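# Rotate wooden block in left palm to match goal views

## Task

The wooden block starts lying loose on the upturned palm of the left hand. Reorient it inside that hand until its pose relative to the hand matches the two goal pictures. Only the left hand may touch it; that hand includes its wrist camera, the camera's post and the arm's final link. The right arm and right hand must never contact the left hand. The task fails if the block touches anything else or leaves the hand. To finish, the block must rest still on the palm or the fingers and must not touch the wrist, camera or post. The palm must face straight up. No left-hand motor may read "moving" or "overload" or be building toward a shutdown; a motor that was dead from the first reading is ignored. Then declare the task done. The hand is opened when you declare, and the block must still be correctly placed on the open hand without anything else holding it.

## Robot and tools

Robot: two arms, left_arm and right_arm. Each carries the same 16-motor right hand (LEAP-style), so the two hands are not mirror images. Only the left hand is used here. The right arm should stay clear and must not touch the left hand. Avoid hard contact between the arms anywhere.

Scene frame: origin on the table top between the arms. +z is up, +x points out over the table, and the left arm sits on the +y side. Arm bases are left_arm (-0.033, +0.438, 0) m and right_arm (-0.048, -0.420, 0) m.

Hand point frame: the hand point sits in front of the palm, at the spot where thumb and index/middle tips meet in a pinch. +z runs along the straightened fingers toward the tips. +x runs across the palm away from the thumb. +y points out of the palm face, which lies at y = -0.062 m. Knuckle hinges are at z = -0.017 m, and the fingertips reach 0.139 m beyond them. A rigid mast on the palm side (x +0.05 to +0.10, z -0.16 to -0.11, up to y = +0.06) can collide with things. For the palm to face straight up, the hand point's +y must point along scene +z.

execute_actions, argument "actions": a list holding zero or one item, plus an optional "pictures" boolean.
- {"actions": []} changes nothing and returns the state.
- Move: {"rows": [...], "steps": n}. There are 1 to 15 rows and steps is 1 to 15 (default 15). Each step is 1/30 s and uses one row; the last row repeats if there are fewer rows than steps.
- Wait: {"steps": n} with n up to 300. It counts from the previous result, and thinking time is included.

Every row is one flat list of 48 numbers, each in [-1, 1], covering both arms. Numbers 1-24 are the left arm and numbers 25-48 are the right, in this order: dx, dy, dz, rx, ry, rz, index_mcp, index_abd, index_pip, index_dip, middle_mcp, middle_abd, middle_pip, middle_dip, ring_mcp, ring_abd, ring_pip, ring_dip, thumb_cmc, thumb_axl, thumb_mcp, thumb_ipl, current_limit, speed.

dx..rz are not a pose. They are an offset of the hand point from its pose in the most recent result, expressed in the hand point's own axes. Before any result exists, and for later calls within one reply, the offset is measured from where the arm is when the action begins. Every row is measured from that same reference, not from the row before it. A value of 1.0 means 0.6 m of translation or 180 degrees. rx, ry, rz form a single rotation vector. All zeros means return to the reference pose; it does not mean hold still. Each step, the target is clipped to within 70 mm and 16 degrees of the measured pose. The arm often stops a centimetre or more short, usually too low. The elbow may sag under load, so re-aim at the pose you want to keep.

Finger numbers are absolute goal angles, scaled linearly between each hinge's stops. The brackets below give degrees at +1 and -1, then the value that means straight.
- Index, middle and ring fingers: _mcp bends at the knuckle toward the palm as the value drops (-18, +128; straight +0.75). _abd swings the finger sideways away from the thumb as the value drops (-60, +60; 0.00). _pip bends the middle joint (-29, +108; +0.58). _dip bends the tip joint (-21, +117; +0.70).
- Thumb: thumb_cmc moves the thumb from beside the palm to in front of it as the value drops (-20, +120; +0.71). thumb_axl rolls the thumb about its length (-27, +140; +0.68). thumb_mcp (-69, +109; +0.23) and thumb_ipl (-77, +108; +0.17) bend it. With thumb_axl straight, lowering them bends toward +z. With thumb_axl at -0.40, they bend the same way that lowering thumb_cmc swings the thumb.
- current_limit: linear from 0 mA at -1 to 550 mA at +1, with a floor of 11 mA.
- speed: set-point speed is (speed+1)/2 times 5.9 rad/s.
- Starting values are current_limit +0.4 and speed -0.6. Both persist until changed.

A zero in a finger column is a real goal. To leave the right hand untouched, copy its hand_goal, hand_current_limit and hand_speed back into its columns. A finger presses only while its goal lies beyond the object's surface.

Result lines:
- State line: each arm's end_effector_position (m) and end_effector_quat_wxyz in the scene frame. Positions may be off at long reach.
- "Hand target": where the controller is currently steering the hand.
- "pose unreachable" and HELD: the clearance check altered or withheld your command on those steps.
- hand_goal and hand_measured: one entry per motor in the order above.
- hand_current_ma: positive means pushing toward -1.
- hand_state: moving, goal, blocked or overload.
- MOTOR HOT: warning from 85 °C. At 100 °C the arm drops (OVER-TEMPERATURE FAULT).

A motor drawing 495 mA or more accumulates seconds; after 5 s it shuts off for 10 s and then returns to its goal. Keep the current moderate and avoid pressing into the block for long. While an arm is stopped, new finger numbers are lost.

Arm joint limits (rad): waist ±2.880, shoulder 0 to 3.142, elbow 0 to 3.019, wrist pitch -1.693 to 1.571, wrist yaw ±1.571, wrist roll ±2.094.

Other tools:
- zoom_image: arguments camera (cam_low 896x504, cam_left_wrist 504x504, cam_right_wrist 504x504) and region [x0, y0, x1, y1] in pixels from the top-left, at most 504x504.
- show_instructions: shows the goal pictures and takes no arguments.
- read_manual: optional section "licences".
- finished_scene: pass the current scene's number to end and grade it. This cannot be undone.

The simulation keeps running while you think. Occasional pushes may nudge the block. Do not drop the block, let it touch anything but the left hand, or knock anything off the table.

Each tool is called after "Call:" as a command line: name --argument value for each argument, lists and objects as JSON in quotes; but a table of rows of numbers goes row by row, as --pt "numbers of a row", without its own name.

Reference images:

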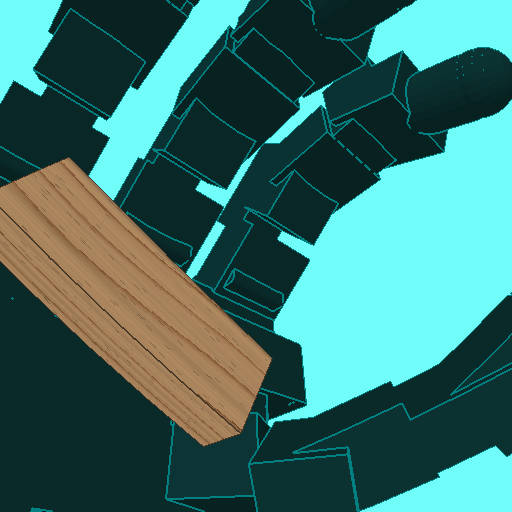

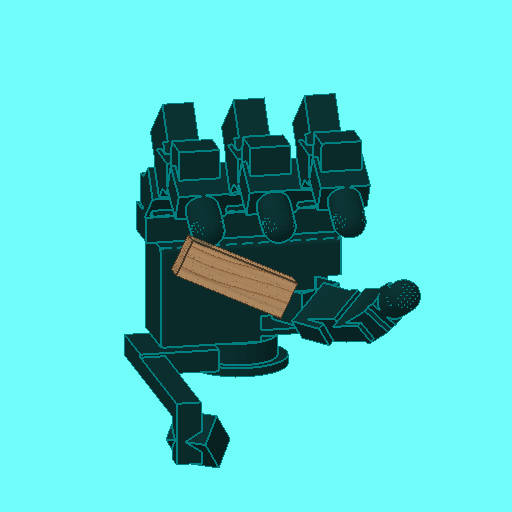

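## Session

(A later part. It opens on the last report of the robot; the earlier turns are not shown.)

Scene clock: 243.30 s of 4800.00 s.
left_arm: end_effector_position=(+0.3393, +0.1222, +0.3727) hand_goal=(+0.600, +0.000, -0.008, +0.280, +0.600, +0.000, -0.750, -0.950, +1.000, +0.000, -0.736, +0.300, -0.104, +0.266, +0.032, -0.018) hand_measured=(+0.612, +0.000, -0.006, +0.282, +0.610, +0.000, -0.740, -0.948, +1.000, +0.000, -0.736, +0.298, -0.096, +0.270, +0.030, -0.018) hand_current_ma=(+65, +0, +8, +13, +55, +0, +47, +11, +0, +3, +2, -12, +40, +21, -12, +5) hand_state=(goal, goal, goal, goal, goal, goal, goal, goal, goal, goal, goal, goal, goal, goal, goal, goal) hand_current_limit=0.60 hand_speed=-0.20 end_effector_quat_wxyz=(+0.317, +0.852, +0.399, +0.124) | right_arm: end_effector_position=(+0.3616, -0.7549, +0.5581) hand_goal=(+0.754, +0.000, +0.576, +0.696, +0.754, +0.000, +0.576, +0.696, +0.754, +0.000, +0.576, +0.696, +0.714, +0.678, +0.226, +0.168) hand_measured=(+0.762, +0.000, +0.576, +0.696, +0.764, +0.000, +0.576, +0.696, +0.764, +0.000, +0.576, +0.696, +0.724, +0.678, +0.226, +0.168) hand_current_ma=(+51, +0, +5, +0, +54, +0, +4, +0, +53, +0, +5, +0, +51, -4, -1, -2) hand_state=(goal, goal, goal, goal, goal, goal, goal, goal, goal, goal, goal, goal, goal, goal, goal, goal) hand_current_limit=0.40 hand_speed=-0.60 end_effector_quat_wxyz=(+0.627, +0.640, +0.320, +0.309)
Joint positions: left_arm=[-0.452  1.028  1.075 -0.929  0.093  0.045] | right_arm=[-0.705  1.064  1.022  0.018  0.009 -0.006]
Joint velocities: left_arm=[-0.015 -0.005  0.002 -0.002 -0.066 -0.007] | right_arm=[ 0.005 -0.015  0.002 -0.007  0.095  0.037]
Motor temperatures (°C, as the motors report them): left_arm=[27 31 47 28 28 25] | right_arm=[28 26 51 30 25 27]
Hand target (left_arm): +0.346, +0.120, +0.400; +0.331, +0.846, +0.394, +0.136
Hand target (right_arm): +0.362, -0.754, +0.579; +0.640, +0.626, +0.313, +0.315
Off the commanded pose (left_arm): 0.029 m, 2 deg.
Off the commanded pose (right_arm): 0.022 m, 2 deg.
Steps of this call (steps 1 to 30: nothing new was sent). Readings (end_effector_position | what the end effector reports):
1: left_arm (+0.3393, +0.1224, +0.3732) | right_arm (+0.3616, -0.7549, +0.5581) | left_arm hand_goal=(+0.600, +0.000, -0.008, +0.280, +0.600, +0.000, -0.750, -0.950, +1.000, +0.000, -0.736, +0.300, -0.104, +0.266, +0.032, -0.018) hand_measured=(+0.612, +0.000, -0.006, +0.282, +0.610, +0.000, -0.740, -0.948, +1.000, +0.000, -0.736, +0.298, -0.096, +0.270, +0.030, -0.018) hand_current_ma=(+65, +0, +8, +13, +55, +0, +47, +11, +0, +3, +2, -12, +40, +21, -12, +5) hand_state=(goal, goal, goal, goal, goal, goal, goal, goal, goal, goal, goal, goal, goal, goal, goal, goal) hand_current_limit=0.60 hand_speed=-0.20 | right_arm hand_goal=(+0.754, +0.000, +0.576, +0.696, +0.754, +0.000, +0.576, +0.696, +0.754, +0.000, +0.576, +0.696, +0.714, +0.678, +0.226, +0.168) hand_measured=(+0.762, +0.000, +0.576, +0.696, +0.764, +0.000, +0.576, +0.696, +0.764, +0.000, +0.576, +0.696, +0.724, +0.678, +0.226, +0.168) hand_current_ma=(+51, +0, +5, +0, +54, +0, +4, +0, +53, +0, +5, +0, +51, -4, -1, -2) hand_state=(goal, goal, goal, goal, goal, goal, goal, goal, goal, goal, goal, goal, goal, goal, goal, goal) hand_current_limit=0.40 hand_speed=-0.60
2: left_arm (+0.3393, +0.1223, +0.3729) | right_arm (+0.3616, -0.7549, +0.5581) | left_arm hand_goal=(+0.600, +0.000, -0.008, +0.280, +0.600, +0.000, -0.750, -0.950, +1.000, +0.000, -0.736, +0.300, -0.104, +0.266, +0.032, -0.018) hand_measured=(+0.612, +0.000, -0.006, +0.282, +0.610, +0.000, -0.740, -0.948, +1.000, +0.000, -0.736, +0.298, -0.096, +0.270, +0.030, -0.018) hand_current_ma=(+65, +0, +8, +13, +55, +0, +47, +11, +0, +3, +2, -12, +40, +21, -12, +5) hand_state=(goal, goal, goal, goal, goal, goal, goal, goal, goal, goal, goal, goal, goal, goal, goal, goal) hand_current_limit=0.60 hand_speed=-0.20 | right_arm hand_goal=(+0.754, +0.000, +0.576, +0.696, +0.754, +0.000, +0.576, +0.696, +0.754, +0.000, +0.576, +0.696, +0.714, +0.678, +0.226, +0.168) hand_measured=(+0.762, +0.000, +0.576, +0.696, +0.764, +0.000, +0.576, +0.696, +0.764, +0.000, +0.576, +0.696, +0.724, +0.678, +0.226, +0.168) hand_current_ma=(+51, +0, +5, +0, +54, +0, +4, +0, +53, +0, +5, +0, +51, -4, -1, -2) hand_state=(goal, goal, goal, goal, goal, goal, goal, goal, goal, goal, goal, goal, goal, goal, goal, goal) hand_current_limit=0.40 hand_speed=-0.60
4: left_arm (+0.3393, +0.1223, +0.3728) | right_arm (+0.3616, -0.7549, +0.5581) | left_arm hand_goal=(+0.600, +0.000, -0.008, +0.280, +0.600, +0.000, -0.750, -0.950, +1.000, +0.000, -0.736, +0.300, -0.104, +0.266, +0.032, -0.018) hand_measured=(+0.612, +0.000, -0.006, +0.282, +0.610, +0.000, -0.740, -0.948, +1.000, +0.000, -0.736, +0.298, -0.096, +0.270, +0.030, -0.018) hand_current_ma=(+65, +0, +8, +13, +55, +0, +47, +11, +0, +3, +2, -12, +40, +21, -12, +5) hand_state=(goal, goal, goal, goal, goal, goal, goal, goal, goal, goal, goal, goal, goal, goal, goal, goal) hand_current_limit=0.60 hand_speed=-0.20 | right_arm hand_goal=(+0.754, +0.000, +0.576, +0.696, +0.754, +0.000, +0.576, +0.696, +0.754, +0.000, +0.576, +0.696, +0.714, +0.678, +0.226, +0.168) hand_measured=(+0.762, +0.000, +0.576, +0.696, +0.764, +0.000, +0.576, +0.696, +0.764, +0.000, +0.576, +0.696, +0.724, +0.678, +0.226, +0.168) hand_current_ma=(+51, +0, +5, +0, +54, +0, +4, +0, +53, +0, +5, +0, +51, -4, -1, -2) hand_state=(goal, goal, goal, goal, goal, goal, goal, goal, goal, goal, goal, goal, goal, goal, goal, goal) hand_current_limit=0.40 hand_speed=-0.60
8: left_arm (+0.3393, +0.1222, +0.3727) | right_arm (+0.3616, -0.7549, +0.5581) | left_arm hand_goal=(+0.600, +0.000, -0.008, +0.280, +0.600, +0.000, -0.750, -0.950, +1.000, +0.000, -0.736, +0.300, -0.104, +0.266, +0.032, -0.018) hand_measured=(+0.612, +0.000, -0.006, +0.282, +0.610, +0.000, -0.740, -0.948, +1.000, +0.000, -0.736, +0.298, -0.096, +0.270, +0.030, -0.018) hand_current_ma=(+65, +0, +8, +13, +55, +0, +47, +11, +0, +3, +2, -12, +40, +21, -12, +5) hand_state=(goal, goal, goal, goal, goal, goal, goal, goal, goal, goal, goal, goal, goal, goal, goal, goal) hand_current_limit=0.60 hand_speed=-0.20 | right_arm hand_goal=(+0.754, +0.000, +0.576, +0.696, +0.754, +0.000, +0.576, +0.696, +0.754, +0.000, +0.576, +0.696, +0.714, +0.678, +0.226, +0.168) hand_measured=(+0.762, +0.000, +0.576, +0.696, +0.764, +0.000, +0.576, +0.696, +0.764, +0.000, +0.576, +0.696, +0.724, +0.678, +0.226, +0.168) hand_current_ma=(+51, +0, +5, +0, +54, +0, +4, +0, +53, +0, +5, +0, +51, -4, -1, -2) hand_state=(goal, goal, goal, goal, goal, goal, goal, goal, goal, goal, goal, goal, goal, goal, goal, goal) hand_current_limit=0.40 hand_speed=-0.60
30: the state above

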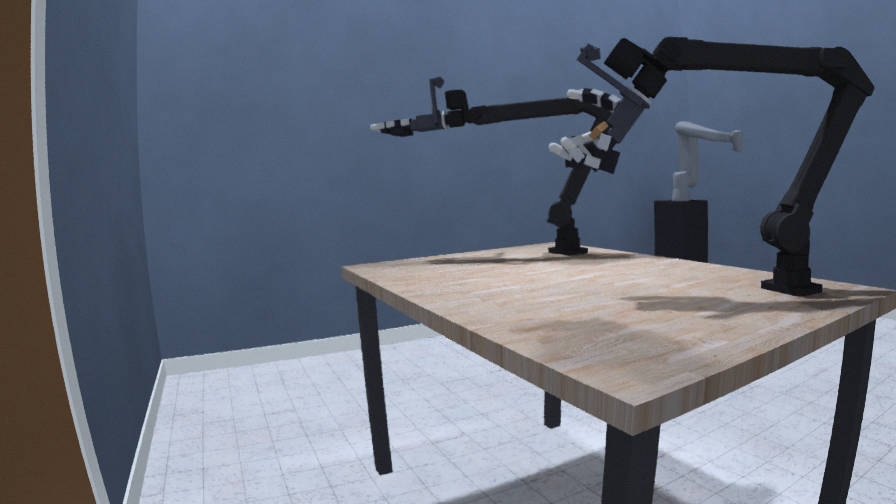

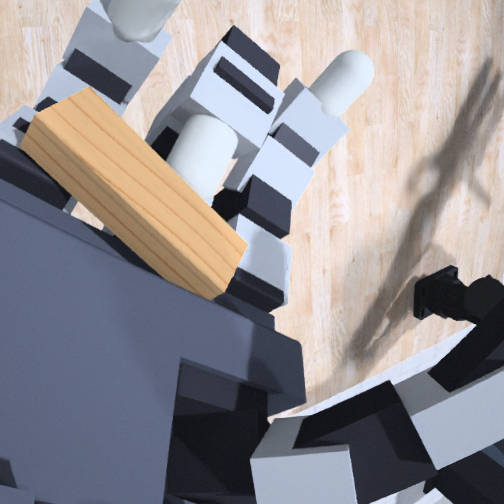

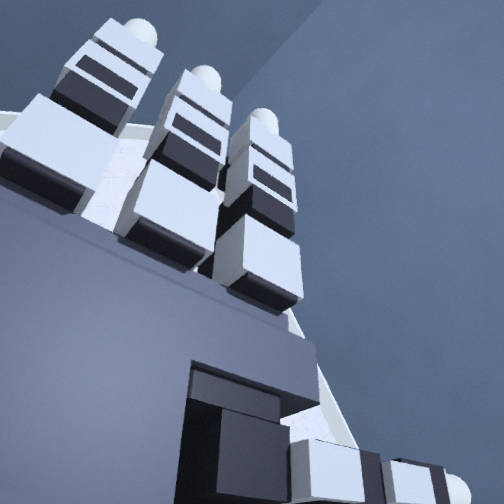

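Call:
execute_actions --actions '[{"rows": [[0, 0.029, -0.035, -0.295, 0, 0, 0.6, 0, -0.008, 0.28, 0.6, 0, -0.75, -0.95, 1.0, 0, -0.737, 0.3, -0.104, 0.266, 0.032, -0.018, 0.6, -0.2, 0, 0.036, 0, -0.0135, 0, 0, 0.754, 0, 0.576, 0.696, 0.754, 0, 0.576, 0.696, 0.754, 0, 0.576, 0.696, 0.714, 0.678, 0.226, 0.168, 0.4, -0.6]], "steps": 15}]' --pictures false

Call:
execute_actions --actions '[{"steps": 30}]'

Scene clock: 253.33 s of 4800.00 s.
left_arm: end_effector_position=(+0.3405, +0.1286, +0.3894) hand_goal=(+0.600, +0.000, -0.008, +0.280, +0.600, +0.000, -0.750, -0.950, +1.000, +0.000, -0.736, +0.300, -0.104, +0.266, +0.032, -0.018) hand_measured=(+0.616, +0.000, -0.006, +0.282, +0.612, +0.000, -0.740, -0.948, +1.000, +0.000, -0.736, +0.298, -0.098, +0.270, +0.030, -0.018) hand_current_ma=(+82, +0, +11, +13, +66, +0, +47, +11, +1, +3, +3, -12, +30, +21, -14, +4) hand_state=(goal, goal, goal, goal, goal, goal, goal, goal, goal, goal, goal, goal, goal, goal, goal, goal) hand_current_limit=0.60 hand_speed=-0.20 end_effector_quat_wxyz=(+0.630, +0.648, +0.315, +0.290) | right_arm: end_effector_position=(+0.3616, -0.7549, +0.5581) hand_goal=(+0.754, +0.000, +0.576, +0.696, +0.754, +0.000, +0.576, +0.696, +0.754, +0.000, +0.576, +0.696, +0.714, +0.678, +0.226, +0.168) hand_measured=(+0.762, +0.000, +0.576, +0.696, +0.764, +0.000, +0.576, +0.696, +0.764, +0.000, +0.576, +0.696, +0.724, +0.678, +0.226, +0.168) hand_current_ma=(+51, +0, +5, +0, +54, +0, +4, +0, +53, +0, +5, +0, +51, -4, -1, -2) hand_state=(goal, goal, goal, goal, goal, goal, goal, goal, goal, goal, goal, goal, goal, goal, goal, goal) hand_current_limit=0.40 hand_speed=-0.60 end_effector_quat_wxyz=(+0.627, +0.640, +0.320, +0.309)
Joint positions: left_arm=[-0.462  1.067  0.571  0.459  0.061 -0.019] | right_arm=[-0.705  1.064  1.022  0.018  0.009 -0.006]
Joint velocities: left_arm=[-0.083  0.874 -0.037  1.346 -0.037 -0.081] | right_arm=[-0.005 -0.005  0.012 -0.002  0.037  0.037]
Motor temperatures (°C, as the motors report them): left_arm=[27 31 49 28 28 25] | right_arm=[28 26 52 30 25 27]
Hand target (left_arm): +0.339, +0.124, +0.400; +0.658, +0.623, +0.308, +0.290
Hand target (right_arm): +0.362, -0.754, +0.579; +0.640, +0.626, +0.313, +0.315
Off the commanded pose (left_arm): 0.012 m, 5 deg.
Off the commanded pose (right_arm): 0.022 m, 2 deg.
Steps of this call (steps 1 to 286: nothing new was sent; steps 287 to 301: all 15 steps of this action). Readings (end_effector_position | what the end effector reports):
287: left_arm (+0.3408, +0.1208, +0.3748) | right_arm (+0.3616, -0.7549, +0.5581) | left_arm hand_goal=(+0.600, +0.000, -0.008, +0.280, +0.600, +0.000, -0.750, -0.950, +1.000, +0.000, -0.736, +0.300, -0.104, +0.266, +0.032, -0.018) hand_measured=(+0.612, +0.000, -0.006, +0.282, +0.610, +0.000, -0.740, -0.948, +1.000, +0.000, -0.736, +0.298, -0.096, +0.270, +0.030, -0.018) hand_current_ma=(+65, +0, +8, +13, +55, +0, +47, +11, +0, +3, +2, -12, +40, +21, -12, +5) hand_state=(goal, goal, goal, goal, goal, goal, goal, goal, goal, goal, goal, goal, goal, goal, goal, goal) hand_current_limit=0.60 hand_speed=-0.20 | right_arm hand_goal=(+0.754, +0.000, +0.576, +0.696, +0.754, +0.000, +0.576, +0.696, +0.754, +0.000, +0.576, +0.696, +0.714, +0.678, +0.226, +0.168) hand_measured=(+0.762, +0.000, +0.576, +0.696, +0.764, +0.000, +0.576, +0.696, +0.764, +0.000, +0.576, +0.696, +0.724, +0.678, +0.226, +0.168) hand_current_ma=(+51, +0, +5, +0, +54, +0, +4, +0, +53, +0, +5, +0, +51, -4, -1, -2) hand_state=(goal, goal, goal, goal, goal, goal, goal, goal, goal, goal, goal, goal, goal, goal, goal, goal) hand_current_limit=0.40 hand_speed=-0.60
288: left_arm (+0.3419, +0.1196, +0.3786) | right_arm (+0.3616, -0.7549, +0.5581) | left_arm hand_goal=(+0.600, +0.000, -0.008, +0.280, +0.600, +0.000, -0.750, -0.950, +1.000, +0.000, -0.736, +0.300, -0.104, +0.266, +0.032, -0.018) hand_measured=(+0.614, +0.000, -0.006, +0.282, +0.612, +0.000, -0.740, -0.948, +1.000, +0.000, -0.736, +0.298, -0.098, +0.270, +0.030, -0.018) hand_current_ma=(+80, +0, +11, +13, +64, +0, +47, +11, +1, +3, +3, -12, +23, +21, -14, +4) hand_state=(moving, goal, goal, goal, moving, goal, goal, goal, goal, goal, goal, goal, moving, goal, goal, goal) hand_current_limit=0.60 hand_speed=-0.20 | right_arm hand_goal=(+0.754, +0.000, +0.576, +0.696, +0.754, +0.000, +0.576, +0.696, +0.754, +0.000, +0.576, +0.696, +0.714, +0.678, +0.226, +0.168) hand_measured=(+0.762, +0.000, +0.576, +0.696, +0.764, +0.000, +0.576, +0.696, +0.764, +0.000, +0.576, +0.696, +0.724, +0.678, +0.226, +0.168) hand_current_ma=(+51, +0, +5, +0, +54, +0, +4, +0, +53, +0, +5, +0, +51, -4, -1, -2) hand_state=(goal, goal, goal, goal, goal, goal, goal, goal, goal, goal, goal, goal, goal, goal, goal, goal) hand_current_limit=0.40 hand_speed=-0.60
290: left_arm (+0.3385, +0.1218, +0.3810) | right_arm (+0.3616, -0.7549, +0.5581) | left_arm hand_goal=(+0.600, +0.000, -0.008, +0.280, +0.600, +0.000, -0.750, -0.950, +1.000, +0.000, -0.736, +0.300, -0.104, +0.266, +0.032, -0.018) hand_measured=(+0.614, +0.000, -0.006, +0.282, +0.612, +0.000, -0.740, -0.948, +1.000, +0.000, -0.736, +0.298, -0.098, +0.270, +0.030, -0.018) hand_current_ma=(+72, +0, +11, +13, +63, +0, +47, +11, +1, +3, +3, -12, +30, +21, -14, +4) hand_state=(moving, goal, goal, goal, goal, goal, goal, goal, goal, goal, goal, goal, goal, goal, goal, goal) hand_current_limit=0.60 hand_speed=-0.20 | right_arm hand_goal=(+0.754, +0.000, +0.576, +0.696, +0.754, +0.000, +0.576, +0.696, +0.754, +0.000, +0.576, +0.696, +0.714, +0.678, +0.226, +0.168) hand_measured=(+0.762, +0.000, +0.576, +0.696, +0.764, +0.000, +0.576, +0.696, +0.764, +0.000, +0.576, +0.696, +0.724, +0.678, +0.226, +0.168) hand_current_ma=(+51, +0, +5, +0, +54, +0, +4, +0, +53, +0, +5, +0, +51, -4, -1, -2) hand_state=(goal, goal, goal, goal, goal, goal, goal, goal, goal, goal, goal, goal, goal, goal, goal, goal) hand_current_limit=0.40 hand_speed=-0.60
294: left_arm (+0.3307, +0.1290, +0.3857) | right_arm (+0.3616, -0.7549, +0.5581) | left_arm hand_goal=(+0.600, +0.000, -0.008, +0.280, +0.600, +0.000, -0.750, -0.950, +1.000, +0.000, -0.736, +0.300, -0.104, +0.266, +0.032, -0.018) hand_measured=(+0.614, +0.000, -0.006, +0.282, +0.612, +0.000, -0.740, -0.948, +1.000, +0.000, -0.736, +0.298, -0.098, +0.270, +0.030, -0.018) hand_current_ma=(+77, +0, +11, +13, +65, +0, +47, +11, +1, +3, +3, -12, +30, +21, -14, +4) hand_state=(goal, goal, goal, goal, goal, goal, goal, goal, goal, goal, goal, goal, goal, goal, goal, goal) hand_current_limit=0.60 hand_speed=-0.20 | right_arm hand_goal=(+0.754, +0.000, +0.576, +0.696, +0.754, +0.000, +0.576, +0.696, +0.754, +0.000, +0.576, +0.696, +0.714, +0.678, +0.226, +0.168) hand_measured=(+0.762, +0.000, +0.576, +0.696, +0.764, +0.000, +0.576, +0.696, +0.764, +0.000, +0.576, +0.696, +0.724, +0.678, +0.226, +0.168) hand_current_ma=(+51, +0, +5, +0, +54, +0, +4, +0, +53, +0, +5, +0, +51, -4, -1, -2) hand_state=(goal, goal, goal, goal, goal, goal, goal, goal, goal, goal, goal, goal, goal, goal, goal, goal) hand_current_limit=0.40 hand_speed=-0.60
301: the state above

Scene clock: 254.33 s of 4800.00 s.
left_arm: end_effector_position=(+0.3452, +0.1239, +0.3808) hand_goal=(+0.600, +0.000, -0.008, +0.280, +0.600, +0.000, -0.750, -0.950, +1.000, +0.000, -0.736, +0.300, -0.104, +0.266, +0.032, -0.018) hand_measured=(+0.616, +0.000, -0.006, +0.282, +0.612, +0.000, -0.740, -0.948, +1.000, +0.000, -0.736, +0.298, -0.098, +0.270, +0.030, -0.018) hand_current_ma=(+82, +0, +11, +13, +66, +0, +47, +11, +1, +3, +3, -12, +30, +21, -14, +4) hand_state=(goal, goal, goal, goal, goal, goal, goal, goal, goal, goal, goal, goal, goal, goal, goal, goal) hand_current_limit=0.60 hand_speed=-0.20 end_effector_quat_wxyz=(+0.641, +0.639, +0.315, +0.287) | right_arm: end_effector_position=(+0.3616, -0.7549, +0.5581) hand_goal=(+0.754, +0.000, +0.576, +0.696, +0.754, +0.000, +0.576, +0.696, +0.754, +0.000, +0.576, +0.696, +0.714, +0.678, +0.226, +0.168) hand_measured=(+0.762, +0.000, +0.576, +0.696, +0.764, +0.000, +0.576, +0.696, +0.764, +0.000, +0.576, +0.696, +0.724, +0.678, +0.226, +0.168) hand_current_ma=(+51, +0, +5, +0, +54, +0, +4, +0, +53, +0, +5, +0, +51, -4, -1, -2) hand_state=(goal, goal, goal, goal, goal, goal, goal, goal, goal, goal, goal, goal, goal, goal, goal, goal) hand_current_limit=0.40 hand_speed=-0.60 end_effector_quat_wxyz=(+0.627, +0.640, +0.320, +0.309)
Joint positions: left_arm=[-0.468  1.123  0.564  0.544  0.059 -0.037] | right_arm=[-0.705  1.064  1.022  0.018  0.009 -0.006]
Joint velocities: left_arm=[ 0.005 -0.005  0.012  0.012  0.051  0.066] | right_arm=[ 0.005 -0.005 -0.017  0.002 -0.007 -0.051]
Motor temperatures (°C, as the motors report them): left_arm=[27 31 49 28 28 25] | right_arm=[28 26 52 30 25 27]
Hand target (left_arm): +0.339, +0.124, +0.399; +0.658, +0.623, +0.308, +0.289
Hand target (right_arm): +0.362, -0.754, +0.579; +0.640, +0.626, +0.313, +0.315
Off the commanded pose (left_arm): 0.020 m, 4 deg.
Off the commanded pose (right_arm): 0.022 m, 2 deg.
Steps of this call (steps 1 to 30: nothing new was sent). Readings (end_effector_position | what the end effector reports):
1: left_arm (+0.3434, +0.1258, +0.3860) | right_arm (+0.3616, -0.7549, +0.5581) | left_arm hand_goal=(+0.600, +0.000, -0.008, +0.280, +0.600, +0.000, -0.750, -0.950, +1.000, +0.000, -0.736, +0.300, -0.104, +0.266, +0.032, -0.018) hand_measured=(+0.616, +0.000, -0.006, +0.282, +0.612, +0.000, -0.740, -0.948, +1.000, +0.000, -0.736, +0.298, -0.098, +0.270, +0.030, -0.018) hand_current_ma=(+82, +0, +11, +13, +66, +0, +47, +11, +1, +3, +3, -12, +30, +21, -14, +4) hand_state=(goal, goal, goal, goal, goal, goal, goal, goal, goal, goal, goal, goal, goal, goal, goal, goal) hand_current_limit=0.60 hand_speed=-0.20 | right_arm hand_goal=(+0.754, +0.000, +0.576, +0.696, +0.754, +0.000, +0.576, +0.696, +0.754, +0.000, +0.576, +0.696, +0.714, +0.678, +0.226, +0.168) hand_measured=(+0.762, +0.000, +0.576, +0.696, +0.764, +0.000, +0.576, +0.696, +0.764, +0.000, +0.576, +0.696, +0.724, +0.678, +0.226, +0.168) hand_current_ma=(+51, +0, +5, +0, +54, +0, +4, +0, +53, +0, +5, +0, +51, -4, -1, -2) hand_state=(goal, goal, goal, goal, goal, goal, goal, goal, goal, goal, goal, goal, goal, goal, goal, goal) hand_current_limit=0.40 hand_speed=-0.60
2: left_arm (+0.3456, +0.1236, +0.3824) | right_arm (+0.3616, -0.7549, +0.5581) | left_arm hand_goal=(+0.600, +0.000, -0.008, +0.280, +0.600, +0.000, -0.750, -0.950, +1.000, +0.000, -0.736, +0.300, -0.104, +0.266, +0.032, -0.018) hand_measured=(+0.616, +0.000, -0.006, +0.282, +0.612, +0.000, -0.740, -0.948, +1.000, +0.000, -0.736, +0.298, -0.098, +0.270, +0.030, -0.018) hand_current_ma=(+82, +0, +11, +13, +66, +0, +47, +11, +1, +3, +3, -12, +30, +21, -14, +4) hand_state=(goal, goal, goal, goal, goal, goal, goal, goal, goal, goal, goal, goal, goal, goal, goal, goal) hand_current_limit=0.60 hand_speed=-0.20 | right_arm hand_goal=(+0.754, +0.000, +0.576, +0.696, +0.754, +0.000, +0.576, +0.696, +0.754, +0.000, +0.576, +0.696, +0.714, +0.678, +0.226, +0.168) hand_measured=(+0.762, +0.000, +0.576, +0.696, +0.764, +0.000, +0.576, +0.696, +0.764, +0.000, +0.576, +0.696, +0.724, +0.678, +0.226, +0.168) hand_current_ma=(+51, +0, +5, +0, +54, +0, +4, +0, +53, +0, +5, +0, +51, -4, -1, -2) hand_state=(goal, goal, goal, goal, goal, goal, goal, goal, goal, goal, goal, goal, goal, goal, goal, goal) hand_current_limit=0.40 hand_speed=-0.60
4: left_arm (+0.3473, +0.1216, +0.3762) | right_arm (+0.3616, -0.7549, +0.5581) | left_arm hand_goal=(+0.600, +0.000, -0.008, +0.280, +0.600, +0.000, -0.750, -0.950, +1.000, +0.000, -0.736, +0.300, -0.104, +0.266, +0.032, -0.018) hand_measured=(+0.616, +0.000, -0.006, +0.282, +0.612, +0.000, -0.740, -0.948, +1.000, +0.000, -0.736, +0.298, -0.098, +0.270, +0.030, -0.018) hand_current_ma=(+82, +0, +11, +13, +66, +0, +47, +11, +1, +3, +3, -12, +30, +21, -14, +4) hand_state=(goal, goal, goal, goal, goal, goal, goal, goal, goal, goal, goal, goal, goal, goal, goal, goal) hand_current_limit=0.60 hand_speed=-0.20 | right_arm hand_goal=(+0.754, +0.000, +0.576, +0.696, +0.754, +0.000, +0.576, +0.696, +0.754, +0.000, +0.576, +0.696, +0.714, +0.678, +0.226, +0.168) hand_measured=(+0.762, +0.000, +0.576, +0.696, +0.764, +0.000, +0.576, +0.696, +0.764, +0.000, +0.576, +0.696, +0.724, +0.678, +0.226, +0.168) hand_current_ma=(+51, +0, +5, +0, +54, +0, +4, +0, +53, +0, +5, +0, +51, -4, -1, -2) hand_state=(goal, goal, goal, goal, goal, goal, goal, goal, goal, goal, goal, goal, goal, goal, goal, goal) hand_current_limit=0.40 hand_speed=-0.60
8: left_arm (+0.3463, +0.1228, +0.3772) | right_arm (+0.3616, -0.7549, +0.5581) | left_arm hand_goal=(+0.600, +0.000, -0.008, +0.280, +0.600, +0.000, -0.750, -0.950, +1.000, +0.000, -0.736, +0.300, -0.104, +0.266, +0.032, -0.018) hand_measured=(+0.616, +0.000, -0.006, +0.282, +0.612, +0.000, -0.740, -0.948, +1.000, +0.000, -0.736, +0.298, -0.098, +0.270, +0.030, -0.018) hand_current_ma=(+82, +0, +11, +13, +66, +0, +47, +11, +1, +3, +3, -12, +30, +21, -14, +4) hand_state=(goal, goal, goal, goal, goal, goal, goal, goal, goal, goal, goal, goal, goal, goal, goal, goal) hand_current_limit=0.60 hand_speed=-0.20 | right_arm hand_goal=(+0.754, +0.000, +0.576, +0.696, +0.754, +0.000, +0.576, +0.696, +0.754, +0.000, +0.576, +0.696, +0.714, +0.678, +0.226, +0.168) hand_measured=(+0.762, +0.000, +0.576, +0.696, +0.764, +0.000, +0.576, +0.696, +0.764, +0.000, +0.576, +0.696, +0.724, +0.678, +0.226, +0.168) hand_current_ma=(+51, +0, +5, +0, +54, +0, +4, +0, +53, +0, +5, +0, +51, -4, -1, -2) hand_state=(goal, goal, goal, goal, goal, goal, goal, goal, goal, goal, goal, goal, goal, goal, goal, goal) hand_current_limit=0.40 hand_speed=-0.60
30: the state above

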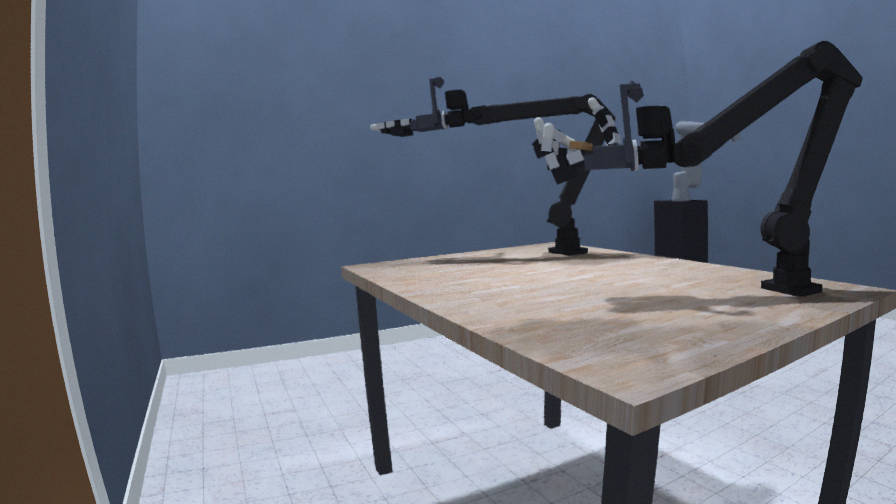

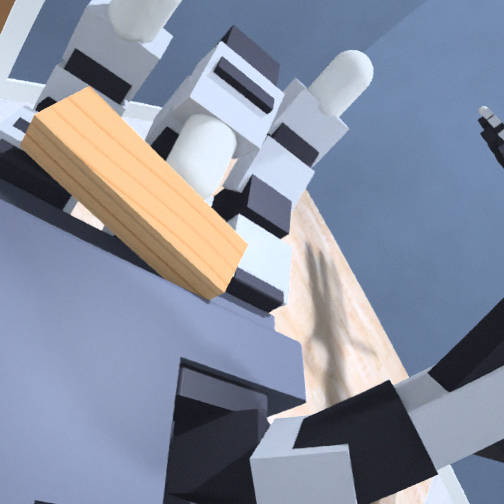

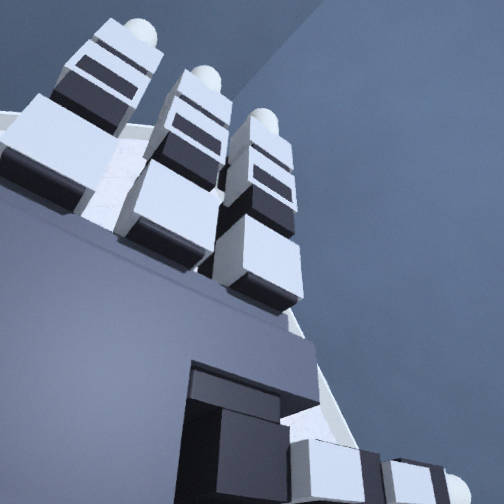

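Call:
execute_actions --actions '[{"rows": [[-0.006, 0.03, -0.008, -0.017, 0, 0, 0.754, 0, 0.576, 0.696, 0.754, 0, 0.576, 0.696, 0.754, 0, 0.576, 0.696, -0.104, 0.266, 0.032, -0.018, 0.6, -0.4, 0, 0.036, 0, -0.0135, 0, 0, 0.754, 0, 0.576, 0.696, 0.754, 0, 0.576, 0.696, 0.754, 0, 0.576, 0.696, 0.714, 0.678, 0.226, 0.168, 0.4, -0.6]], "steps": 15}]' --pictures false

Call:
execute_actions --actions '[{"steps": 60}]'

Scene clock: 262.17 s of 4800.00 s.
left_arm: end_effector_position=(+0.3455, +0.1253, +0.3830) hand_goal=(+0.754, +0.000, +0.576, +0.696, +0.754, +0.000, +0.576, +0.696, +0.754, +0.000, +0.576, +0.696, -0.104, +0.266, +0.032, -0.018) hand_measured=(+0.764, +0.000, +0.438, +0.692, +0.762, +0.000, -0.258, -0.530, +0.776, +0.000, -0.310, +0.690, -0.098, +0.270, +0.030, -0.018) hand_current_ma=(+53, +0, -39, -9, +43, +0, -56, -59, +127, +3, -44, -5, +30, +21, -14, +4) hand_state=(goal, goal, moving, moving, goal, goal, moving, moving, blocked, goal, moving, moving, goal, goal, goal, goal) hand_current_limit=0.60 hand_speed=-0.40 end_effector_quat_wxyz=(+0.642, +0.635, +0.316, +0.291) | right_arm: end_effector_position=(+0.3616, -0.7549, +0.5581) hand_goal=(+0.754, +0.000, +0.576, +0.696, +0.754, +0.000, +0.576, +0.696, +0.754, +0.000, +0.576, +0.696, +0.714, +0.678, +0.226, +0.168) hand_measured=(+0.762, +0.000, +0.576, +0.696, +0.764, +0.000, +0.576, +0.696, +0.764, +0.000, +0.576, +0.696, +0.724, +0.678, +0.226, +0.168) hand_current_ma=(+51, +0, +5, +0, +54, +0, +4, +0, +53, +0, +5, +0, +51, -4, -1, -2) hand_state=(goal, goal, goal, goal, goal, goal, goal, goal, goal, goal, goal, goal, goal, goal, goal, goal) hand_current_limit=0.40 hand_speed=-0.60 end_effector_quat_wxyz=(+0.627, +0.640, +0.320, +0.309)
Joint positions: left_arm=[-0.468  1.123  0.564  0.553  0.051 -0.037] | right_arm=[-0.705  1.064  1.022  0.018  0.009 -0.006]
Joint velocities: left_arm=[ 0.005 -0.005 -0.002 -0.012 -0.022 -0.066] | right_arm=[-0.005  0.005 -0.002 -0.002  0.007 -0.022]
Motor temperatures (°C, as the motors report them): left_arm=[27 31 47 28 28 25] | right_arm=[28 26 52 30 25 27]
Hand target (left_arm): +0.340, +0.125, +0.399; +0.657, +0.622, +0.308, +0.295
Hand target (right_arm): +0.362, -0.754, +0.579; +0.640, +0.626, +0.313, +0.315
Off the commanded pose (left_arm): 0.017 m, 3 deg.
Off the commanded pose (right_arm): 0.022 m, 2 deg.
Steps of this call (steps 1 to 220: nothing new was sent; steps 221 to 235: all 15 steps of this action). Readings (end_effector_position | what the end effector reports):
221: left_arm (+0.3454, +0.1242, +0.3811) | right_arm (+0.3616, -0.7549, +0.5581) | left_arm hand_goal=(+0.754, +0.000, +0.576, +0.696, +0.754, +0.000, +0.576, +0.696, +0.754, +0.000, +0.576, +0.696, -0.104, +0.266, +0.032, -0.018) hand_measured=(+0.616, +0.000, -0.006, +0.282, +0.612, +0.000, -0.740, -0.948, +1.000, +0.000, -0.736, +0.298, -0.098, +0.270, +0.030, -0.018) hand_current_ma=(+82, +0, +11, +13, +66, +0, +47, +11, +1, +3, +3, -12, +30, +21, -14, +4) hand_state=(moving, goal, moving, moving, moving, goal, moving, moving, moving, goal, moving, moving, goal, goal, goal, goal) hand_current_limit=0.60 hand_speed=-0.40 | right_arm hand_goal=(+0.754, +0.000, +0.576, +0.696, +0.754, +0.000, +0.576, +0.696, +0.754, +0.000, +0.576, +0.696, +0.714, +0.678, +0.226, +0.168) hand_measured=(+0.762, +0.000, +0.576, +0.696, +0.764, +0.000, +0.576, +0.696, +0.764, +0.000, +0.576, +0.696, +0.724, +0.678, +0.226, +0.168) hand_current_ma=(+51, +0, +5, +0, +54, +0, +4, +0, +53, +0, +5, +0, +51, -4, -1, -2) hand_state=(goal, goal, goal, goal, goal, goal, goal, goal, goal, goal, goal, goal, goal, goal, goal, goal) hand_current_limit=0.40 hand_speed=-0.60
222: left_arm (+0.3457, +0.1248, +0.3817) | right_arm (+0.3616, -0.7549, +0.5581) | left_arm hand_goal=(+0.754, +0.000, +0.576, +0.696, +0.754, +0.000, +0.576, +0.696, +0.754, +0.000, +0.576, +0.696, -0.104, +0.266, +0.032, -0.018) hand_measured=(+0.616, +0.000, -0.006, +0.282, +0.612, +0.000, -0.740, -0.948, +1.000, +0.000, -0.736, +0.298, -0.098, +0.270, +0.030, -0.018) hand_current_ma=(-19, +0, -89, -84, -32, +0, -48, -85, +109, +3, -97, -107, +30, +21, -14, +4) hand_state=(moving, goal, moving, moving, moving, goal, moving, moving, moving, goal, moving, moving, goal, goal, goal, goal) hand_current_limit=0.60 hand_speed=-0.40 | right_arm hand_goal=(+0.754, +0.000, +0.576, +0.696, +0.754, +0.000, +0.576, +0.696, +0.754, +0.000, +0.576, +0.696, +0.714, +0.678, +0.226, +0.168) hand_measured=(+0.762, +0.000, +0.576, +0.696, +0.764, +0.000, +0.576, +0.696, +0.764, +0.000, +0.576, +0.696, +0.724, +0.678, +0.226, +0.168) hand_current_ma=(+51, +0, +5, +0, +54, +0, +4, +0, +53, +0, +5, +0, +51, -4, -1, -2) hand_state=(goal, goal, goal, goal, goal, goal, goal, goal, goal, goal, goal, goal, goal, goal, goal, goal) hand_current_limit=0.40 hand_speed=-0.60
224: left_arm (+0.3456, +0.1252, +0.3829) | right_arm (+0.3616, -0.7549, +0.5581) | left_arm hand_goal=(+0.754, +0.000, +0.576, +0.696, +0.754, +0.000, +0.576, +0.696, +0.754, +0.000, +0.576, +0.696, -0.104, +0.266, +0.032, -0.018) hand_measured=(+0.672, +0.000, +0.050, +0.340, +0.670, +0.000, -0.684, -0.894, +0.960, +0.000, -0.680, +0.354, -0.098, +0.270, +0.030, -0.018) hand_current_ma=(-4, +0, -52, -60, -15, +0, -52, -68, +137, +3, -62, -69, +30, +21, -14, +4) hand_state=(moving, goal, moving, moving, moving, goal, moving, moving, moving, goal, moving, moving, goal, goal, goal, goal) hand_current_limit=0.60 hand_speed=-0.40 | right_arm hand_goal=(+0.754, +0.000, +0.576, +0.696, +0.754, +0.000, +0.576, +0.696, +0.754, +0.000, +0.576, +0.696, +0.714, +0.678, +0.226, +0.168) hand_measured=(+0.762, +0.000, +0.576, +0.696, +0.764, +0.000, +0.576, +0.696, +0.764, +0.000, +0.576, +0.696, +0.724, +0.678, +0.226, +0.168) hand_current_ma=(+51, +0, +5, +0, +54, +0, +4, +0, +53, +0, +5, +0, +51, -4, -1, -2) hand_state=(goal, goal, goal, goal, goal, goal, goal, goal, goal, goal, goal, goal, goal, goal, goal, goal) hand_current_limit=0.40 hand_speed=-0.60
228: left_arm (+0.3455, +0.1253, +0.3830) | right_arm (+0.3616, -0.7549, +0.5581) | left_arm hand_goal=(+0.754, +0.000, +0.576, +0.696, +0.754, +0.000, +0.576, +0.696, +0.754, +0.000, +0.576, +0.696, -0.104, +0.266, +0.032, -0.018) hand_measured=(+0.762, +0.000, +0.190, +0.490, +0.760, +0.000, -0.532, -0.762, +0.856, +0.000, -0.546, +0.488, -0.098, +0.270, +0.030, -0.018) hand_current_ma=(+58, +0, -42, -64, +44, +0, -58, -62, +159, +3, -49, -57, +30, +21, -14, +4) hand_state=(moving, goal, moving, moving, moving, goal, moving, moving, moving, goal, moving, moving, goal, goal, goal, goal) hand_current_limit=0.60 hand_speed=-0.40 | right_arm hand_goal=(+0.754, +0.000, +0.576, +0.696, +0.754, +0.000, +0.576, +0.696, +0.754, +0.000, +0.576, +0.696, +0.714, +0.678, +0.226, +0.168) hand_measured=(+0.762, +0.000, +0.576, +0.696, +0.764, +0.000, +0.576, +0.696, +0.764, +0.000, +0.576, +0.696, +0.724, +0.678, +0.226, +0.168) hand_current_ma=(+51, +0, +5, +0, +54, +0, +4, +0, +53, +0, +5, +0, +51, -4, -1, -2) hand_state=(goal, goal, goal, goal, goal, goal, goal, goal, goal, goal, goal, goal, goal, goal, goal, goal) hand_current_limit=0.40 hand_speed=-0.60
235: the state above

Scene clock: 264.17 s of 4800.00 s.
left_arm: end_effector_position=(+0.3455, +0.1253, +0.3830) hand_goal=(+0.754, +0.000, +0.576, +0.696, +0.754, +0.000, +0.576, +0.696, +0.754, +0.000, +0.576, +0.696, -0.104, +0.266, +0.032, -0.018) hand_measured=(+0.764, +0.000, +0.576, +0.694, +0.764, +0.000, +0.576, +0.694, +0.776, +0.000, +0.576, +0.694, -0.098, +0.270, +0.030, -0.018) hand_current_ma=(+55, +0, +3, -11, +56, +0, +3, -11, +126, +3, +3, -11, +30, +21, -14, +4) hand_state=(goal, goal, goal, goal, goal, goal, goal, goal, blocked, goal, goal, goal, goal, goal, goal, goal) hand_current_limit=0.60 hand_speed=-0.40 end_effector_quat_wxyz=(+0.642, +0.635, +0.316, +0.291) | right_arm: end_effector_position=(+0.3616, -0.7549, +0.5581) hand_goal=(+0.754, +0.000, +0.576, +0.696, +0.754, +0.000, +0.576, +0.696, +0.754, +0.000, +0.576, +0.696, +0.714, +0.678, +0.226, +0.168) hand_measured=(+0.762, +0.000, +0.576, +0.696, +0.764, +0.000, +0.576, +0.696, +0.764, +0.000, +0.576, +0.696, +0.724, +0.678, +0.226, +0.168) hand_current_ma=(+51, +0, +5, +0, +54, +0, +4, +0, +53, +0, +5, +0, +51, -4, -1, -2) hand_state=(goal, goal, goal, goal, goal, goal, goal, goal, goal, goal, goal, goal, goal, goal, goal, goal) hand_current_limit=0.40 hand_speed=-0.60 end_effector_quat_wxyz=(+0.627, +0.640, +0.320, +0.309)
Joint positions: left_arm=[-0.468  1.123  0.564  0.553  0.051 -0.037] | right_arm=[-0.705  1.064  1.022  0.018  0.009 -0.006]
Joint velocities: left_arm=[-0.005 -0.005  0.002 -0.002 -0.037 -0.007] | right_arm=[-0.005  0.005  0.022 -0.012 -0.037 -0.051]
Motor temperatures (°C, as the motors report them): left_arm=[27 31 47 28 28 25] | right_arm=[28 26 52 30 25 27]
Hand target (left_arm): +0.340, +0.125, +0.399; +0.657, +0.622, +0.308, +0.295
Hand target (right_arm): +0.362, -0.754, +0.579; +0.640, +0.626, +0.313, +0.315
Off the commanded pose (left_arm): 0.017 m, 3 deg.
Off the commanded pose (right_arm): 0.022 m, 2 deg.
Steps of this call (steps 1 to 60: nothing new was sent). Readings (end_effector_position | what the end effector reports):
1: left_arm (+0.3455, +0.1253, +0.3830) | right_arm (+0.3616, -0.7549, +0.5581) | left_arm hand_goal=(+0.754, +0.000, +0.576, +0.696, +0.754, +0.000, +0.576, +0.696, +0.754, +0.000, +0.576, +0.696, -0.104, +0.266, +0.032, -0.018) hand_measured=(+0.764, +0.000, +0.474, +0.694, +0.762, +0.000, -0.218, -0.496, +0.776, +0.000, -0.276, +0.692, -0.098, +0.270, +0.030, -0.018) hand_current_ma=(+53, +0, -39, -11, +44, +0, -56, -59, +126, +3, -44, -10, +30, +21, -14, +4) hand_state=(goal, goal, moving, moving, goal, goal, moving, moving, blocked, goal, moving, moving, goal, goal, goal, goal) hand_current_limit=0.60 hand_speed=-0.40 | right_arm hand_goal=(+0.754, +0.000, +0.576, +0.696, +0.754, +0.000, +0.576, +0.696, +0.754, +0.000, +0.576, +0.696, +0.714, +0.678, +0.226, +0.168) hand_measured=(+0.762, +0.000, +0.576, +0.696, +0.764, +0.000, +0.576, +0.696, +0.764, +0.000, +0.576, +0.696, +0.724, +0.678, +0.226, +0.168) hand_current_ma=(+51, +0, +5, +0, +54, +0, +4, +0, +53, +0, +5, +0, +51, -4, -1, -2) hand_state=(goal, goal, goal, goal, goal, goal, goal, goal, goal, goal, goal, goal, goal, goal, goal, goal) hand_current_limit=0.40 hand_speed=-0.60
2: left_arm (+0.3455, +0.1253, +0.3830) | right_arm (+0.3616, -0.7549, +0.5581) | left_arm hand_goal=(+0.754, +0.000, +0.576, +0.696, +0.754, +0.000, +0.576, +0.696, +0.754, +0.000, +0.576, +0.696, -0.104, +0.266, +0.032, -0.018) hand_measured=(+0.764, +0.000, +0.510, +0.694, +0.762, +0.000, -0.180, -0.464, +0.776, +0.000, -0.242, +0.694, -0.098, +0.270, +0.030, -0.018) hand_current_ma=(+53, +0, -40, -12, +44, +0, -55, -58, +126, +3, -43, -12, +30, +21, -14, +4) hand_state=(goal, goal, moving, goal, goal, goal, moving, moving, blocked, goal, moving, moving, goal, goal, goal, goal) hand_current_limit=0.60 hand_speed=-0.40 | right_arm hand_goal=(+0.754, +0.000, +0.576, +0.696, +0.754, +0.000, +0.576, +0.696, +0.754, +0.000, +0.576, +0.696, +0.714, +0.678, +0.226, +0.168) hand_measured=(+0.762, +0.000, +0.576, +0.696, +0.764, +0.000, +0.576, +0.696, +0.764, +0.000, +0.576, +0.696, +0.724, +0.678, +0.226, +0.168) hand_current_ma=(+51, +0, +5, +0, +54, +0, +4, +0, +53, +0, +5, +0, +51, -4, -1, -2) hand_state=(goal, goal, goal, goal, goal, goal, goal, goal, goal, goal, goal, goal, goal, goal, goal, goal) hand_current_limit=0.40 hand_speed=-0.60
4: left_arm (+0.3455, +0.1253, +0.3830) | right_arm (+0.3616, -0.7549, +0.5581) | left_arm hand_goal=(+0.754, +0.000, +0.576, +0.696, +0.754, +0.000, +0.576, +0.696, +0.754, +0.000, +0.576, +0.696, -0.104, +0.266, +0.032, -0.018) hand_measured=(+0.764, +0.000, +0.566, +0.694, +0.762, +0.000, -0.100, -0.396, +0.776, +0.000, -0.172, +0.694, -0.098, +0.270, +0.030, -0.018) hand_current_ma=(+55, +0, +19, -11, +46, +0, -54, -58, +126, +3, -42, -12, +30, +21, -14, +4) hand_state=(goal, goal, moving, goal, goal, goal, moving, moving, blocked, goal, moving, goal, goal, goal, goal, goal) hand_current_limit=0.60 hand_speed=-0.40 | right_arm hand_goal=(+0.754, +0.000, +0.576, +0.696, +0.754, +0.000, +0.576, +0.696, +0.754, +0.000, +0.576, +0.696, +0.714, +0.678, +0.226, +0.168) hand_measured=(+0.762, +0.000, +0.576, +0.696, +0.764, +0.000, +0.576, +0.696, +0.764, +0.000, +0.576, +0.696, +0.724, +0.678, +0.226, +0.168) hand_current_ma=(+51, +0, +5, +0, +54, +0, +4, +0, +53, +0, +5, +0, +51, -4, -1, -2) hand_state=(goal, goal, goal, goal, goal, goal, goal, goal, goal, goal, goal, goal, goal, goal, goal, goal) hand_current_limit=0.40 hand_speed=-0.60
8: left_arm (+0.3455, +0.1253, +0.3830) | right_arm (+0.3616, -0.7549, +0.5581) | left_arm hand_goal=(+0.754, +0.000, +0.576, +0.696, +0.754, +0.000, +0.576, +0.696, +0.754, +0.000, +0.576, +0.696, -0.104, +0.266, +0.032, -0.018) hand_measured=(+0.764, +0.000, +0.576, +0.694, +0.762, +0.000, +0.058, -0.262, +0.776, +0.000, -0.036, +0.694, -0.098, +0.270, +0.030, -0.018) hand_current_ma=(+55, +0, +3, -11, +48, +0, -52, -56, +126, +3, -41, -12, +30, +21, -14, +4) hand_state=(goal, goal, goal, goal, goal, goal, moving, moving, blocked, goal, moving, goal, goal, goal, goal, goal) hand_current_limit=0.60 hand_speed=-0.40 | right_arm hand_goal=(+0.754, +0.000, +0.576, +0.696, +0.754, +0.000, +0.576, +0.696, +0.754, +0.000, +0.576, +0.696, +0.714, +0.678, +0.226, +0.168) hand_measured=(+0.762, +0.000, +0.576, +0.696, +0.764, +0.000, +0.576, +0.696, +0.764, +0.000, +0.576, +0.696, +0.724, +0.678, +0.226, +0.168) hand_current_ma=(+51, +0, +5, +0, +54, +0, +4, +0, +53, +0, +5, +0, +51, -4, -1, -2) hand_state=(goal, goal, goal, goal, goal, goal, goal, goal, goal, goal, goal, goal, goal, goal, goal, goal) hand_current_limit=0.40 hand_speed=-0.60
60: the state above

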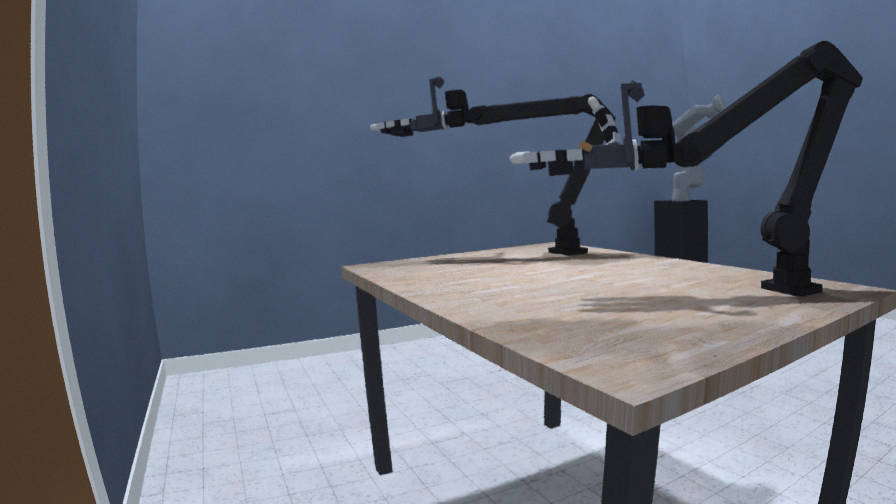

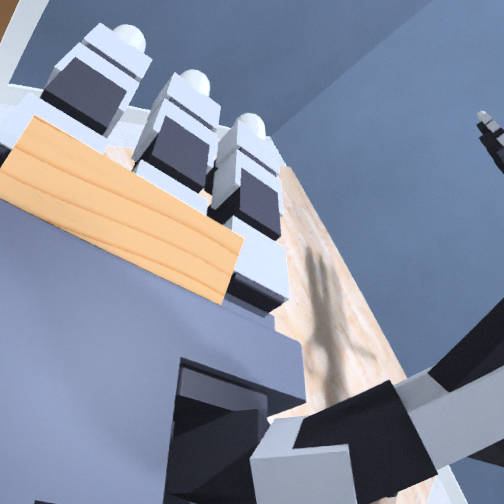

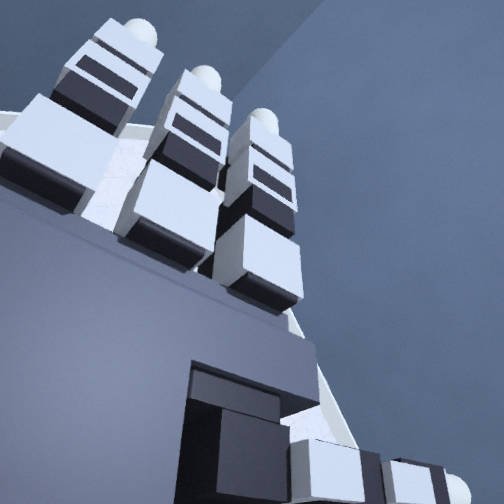

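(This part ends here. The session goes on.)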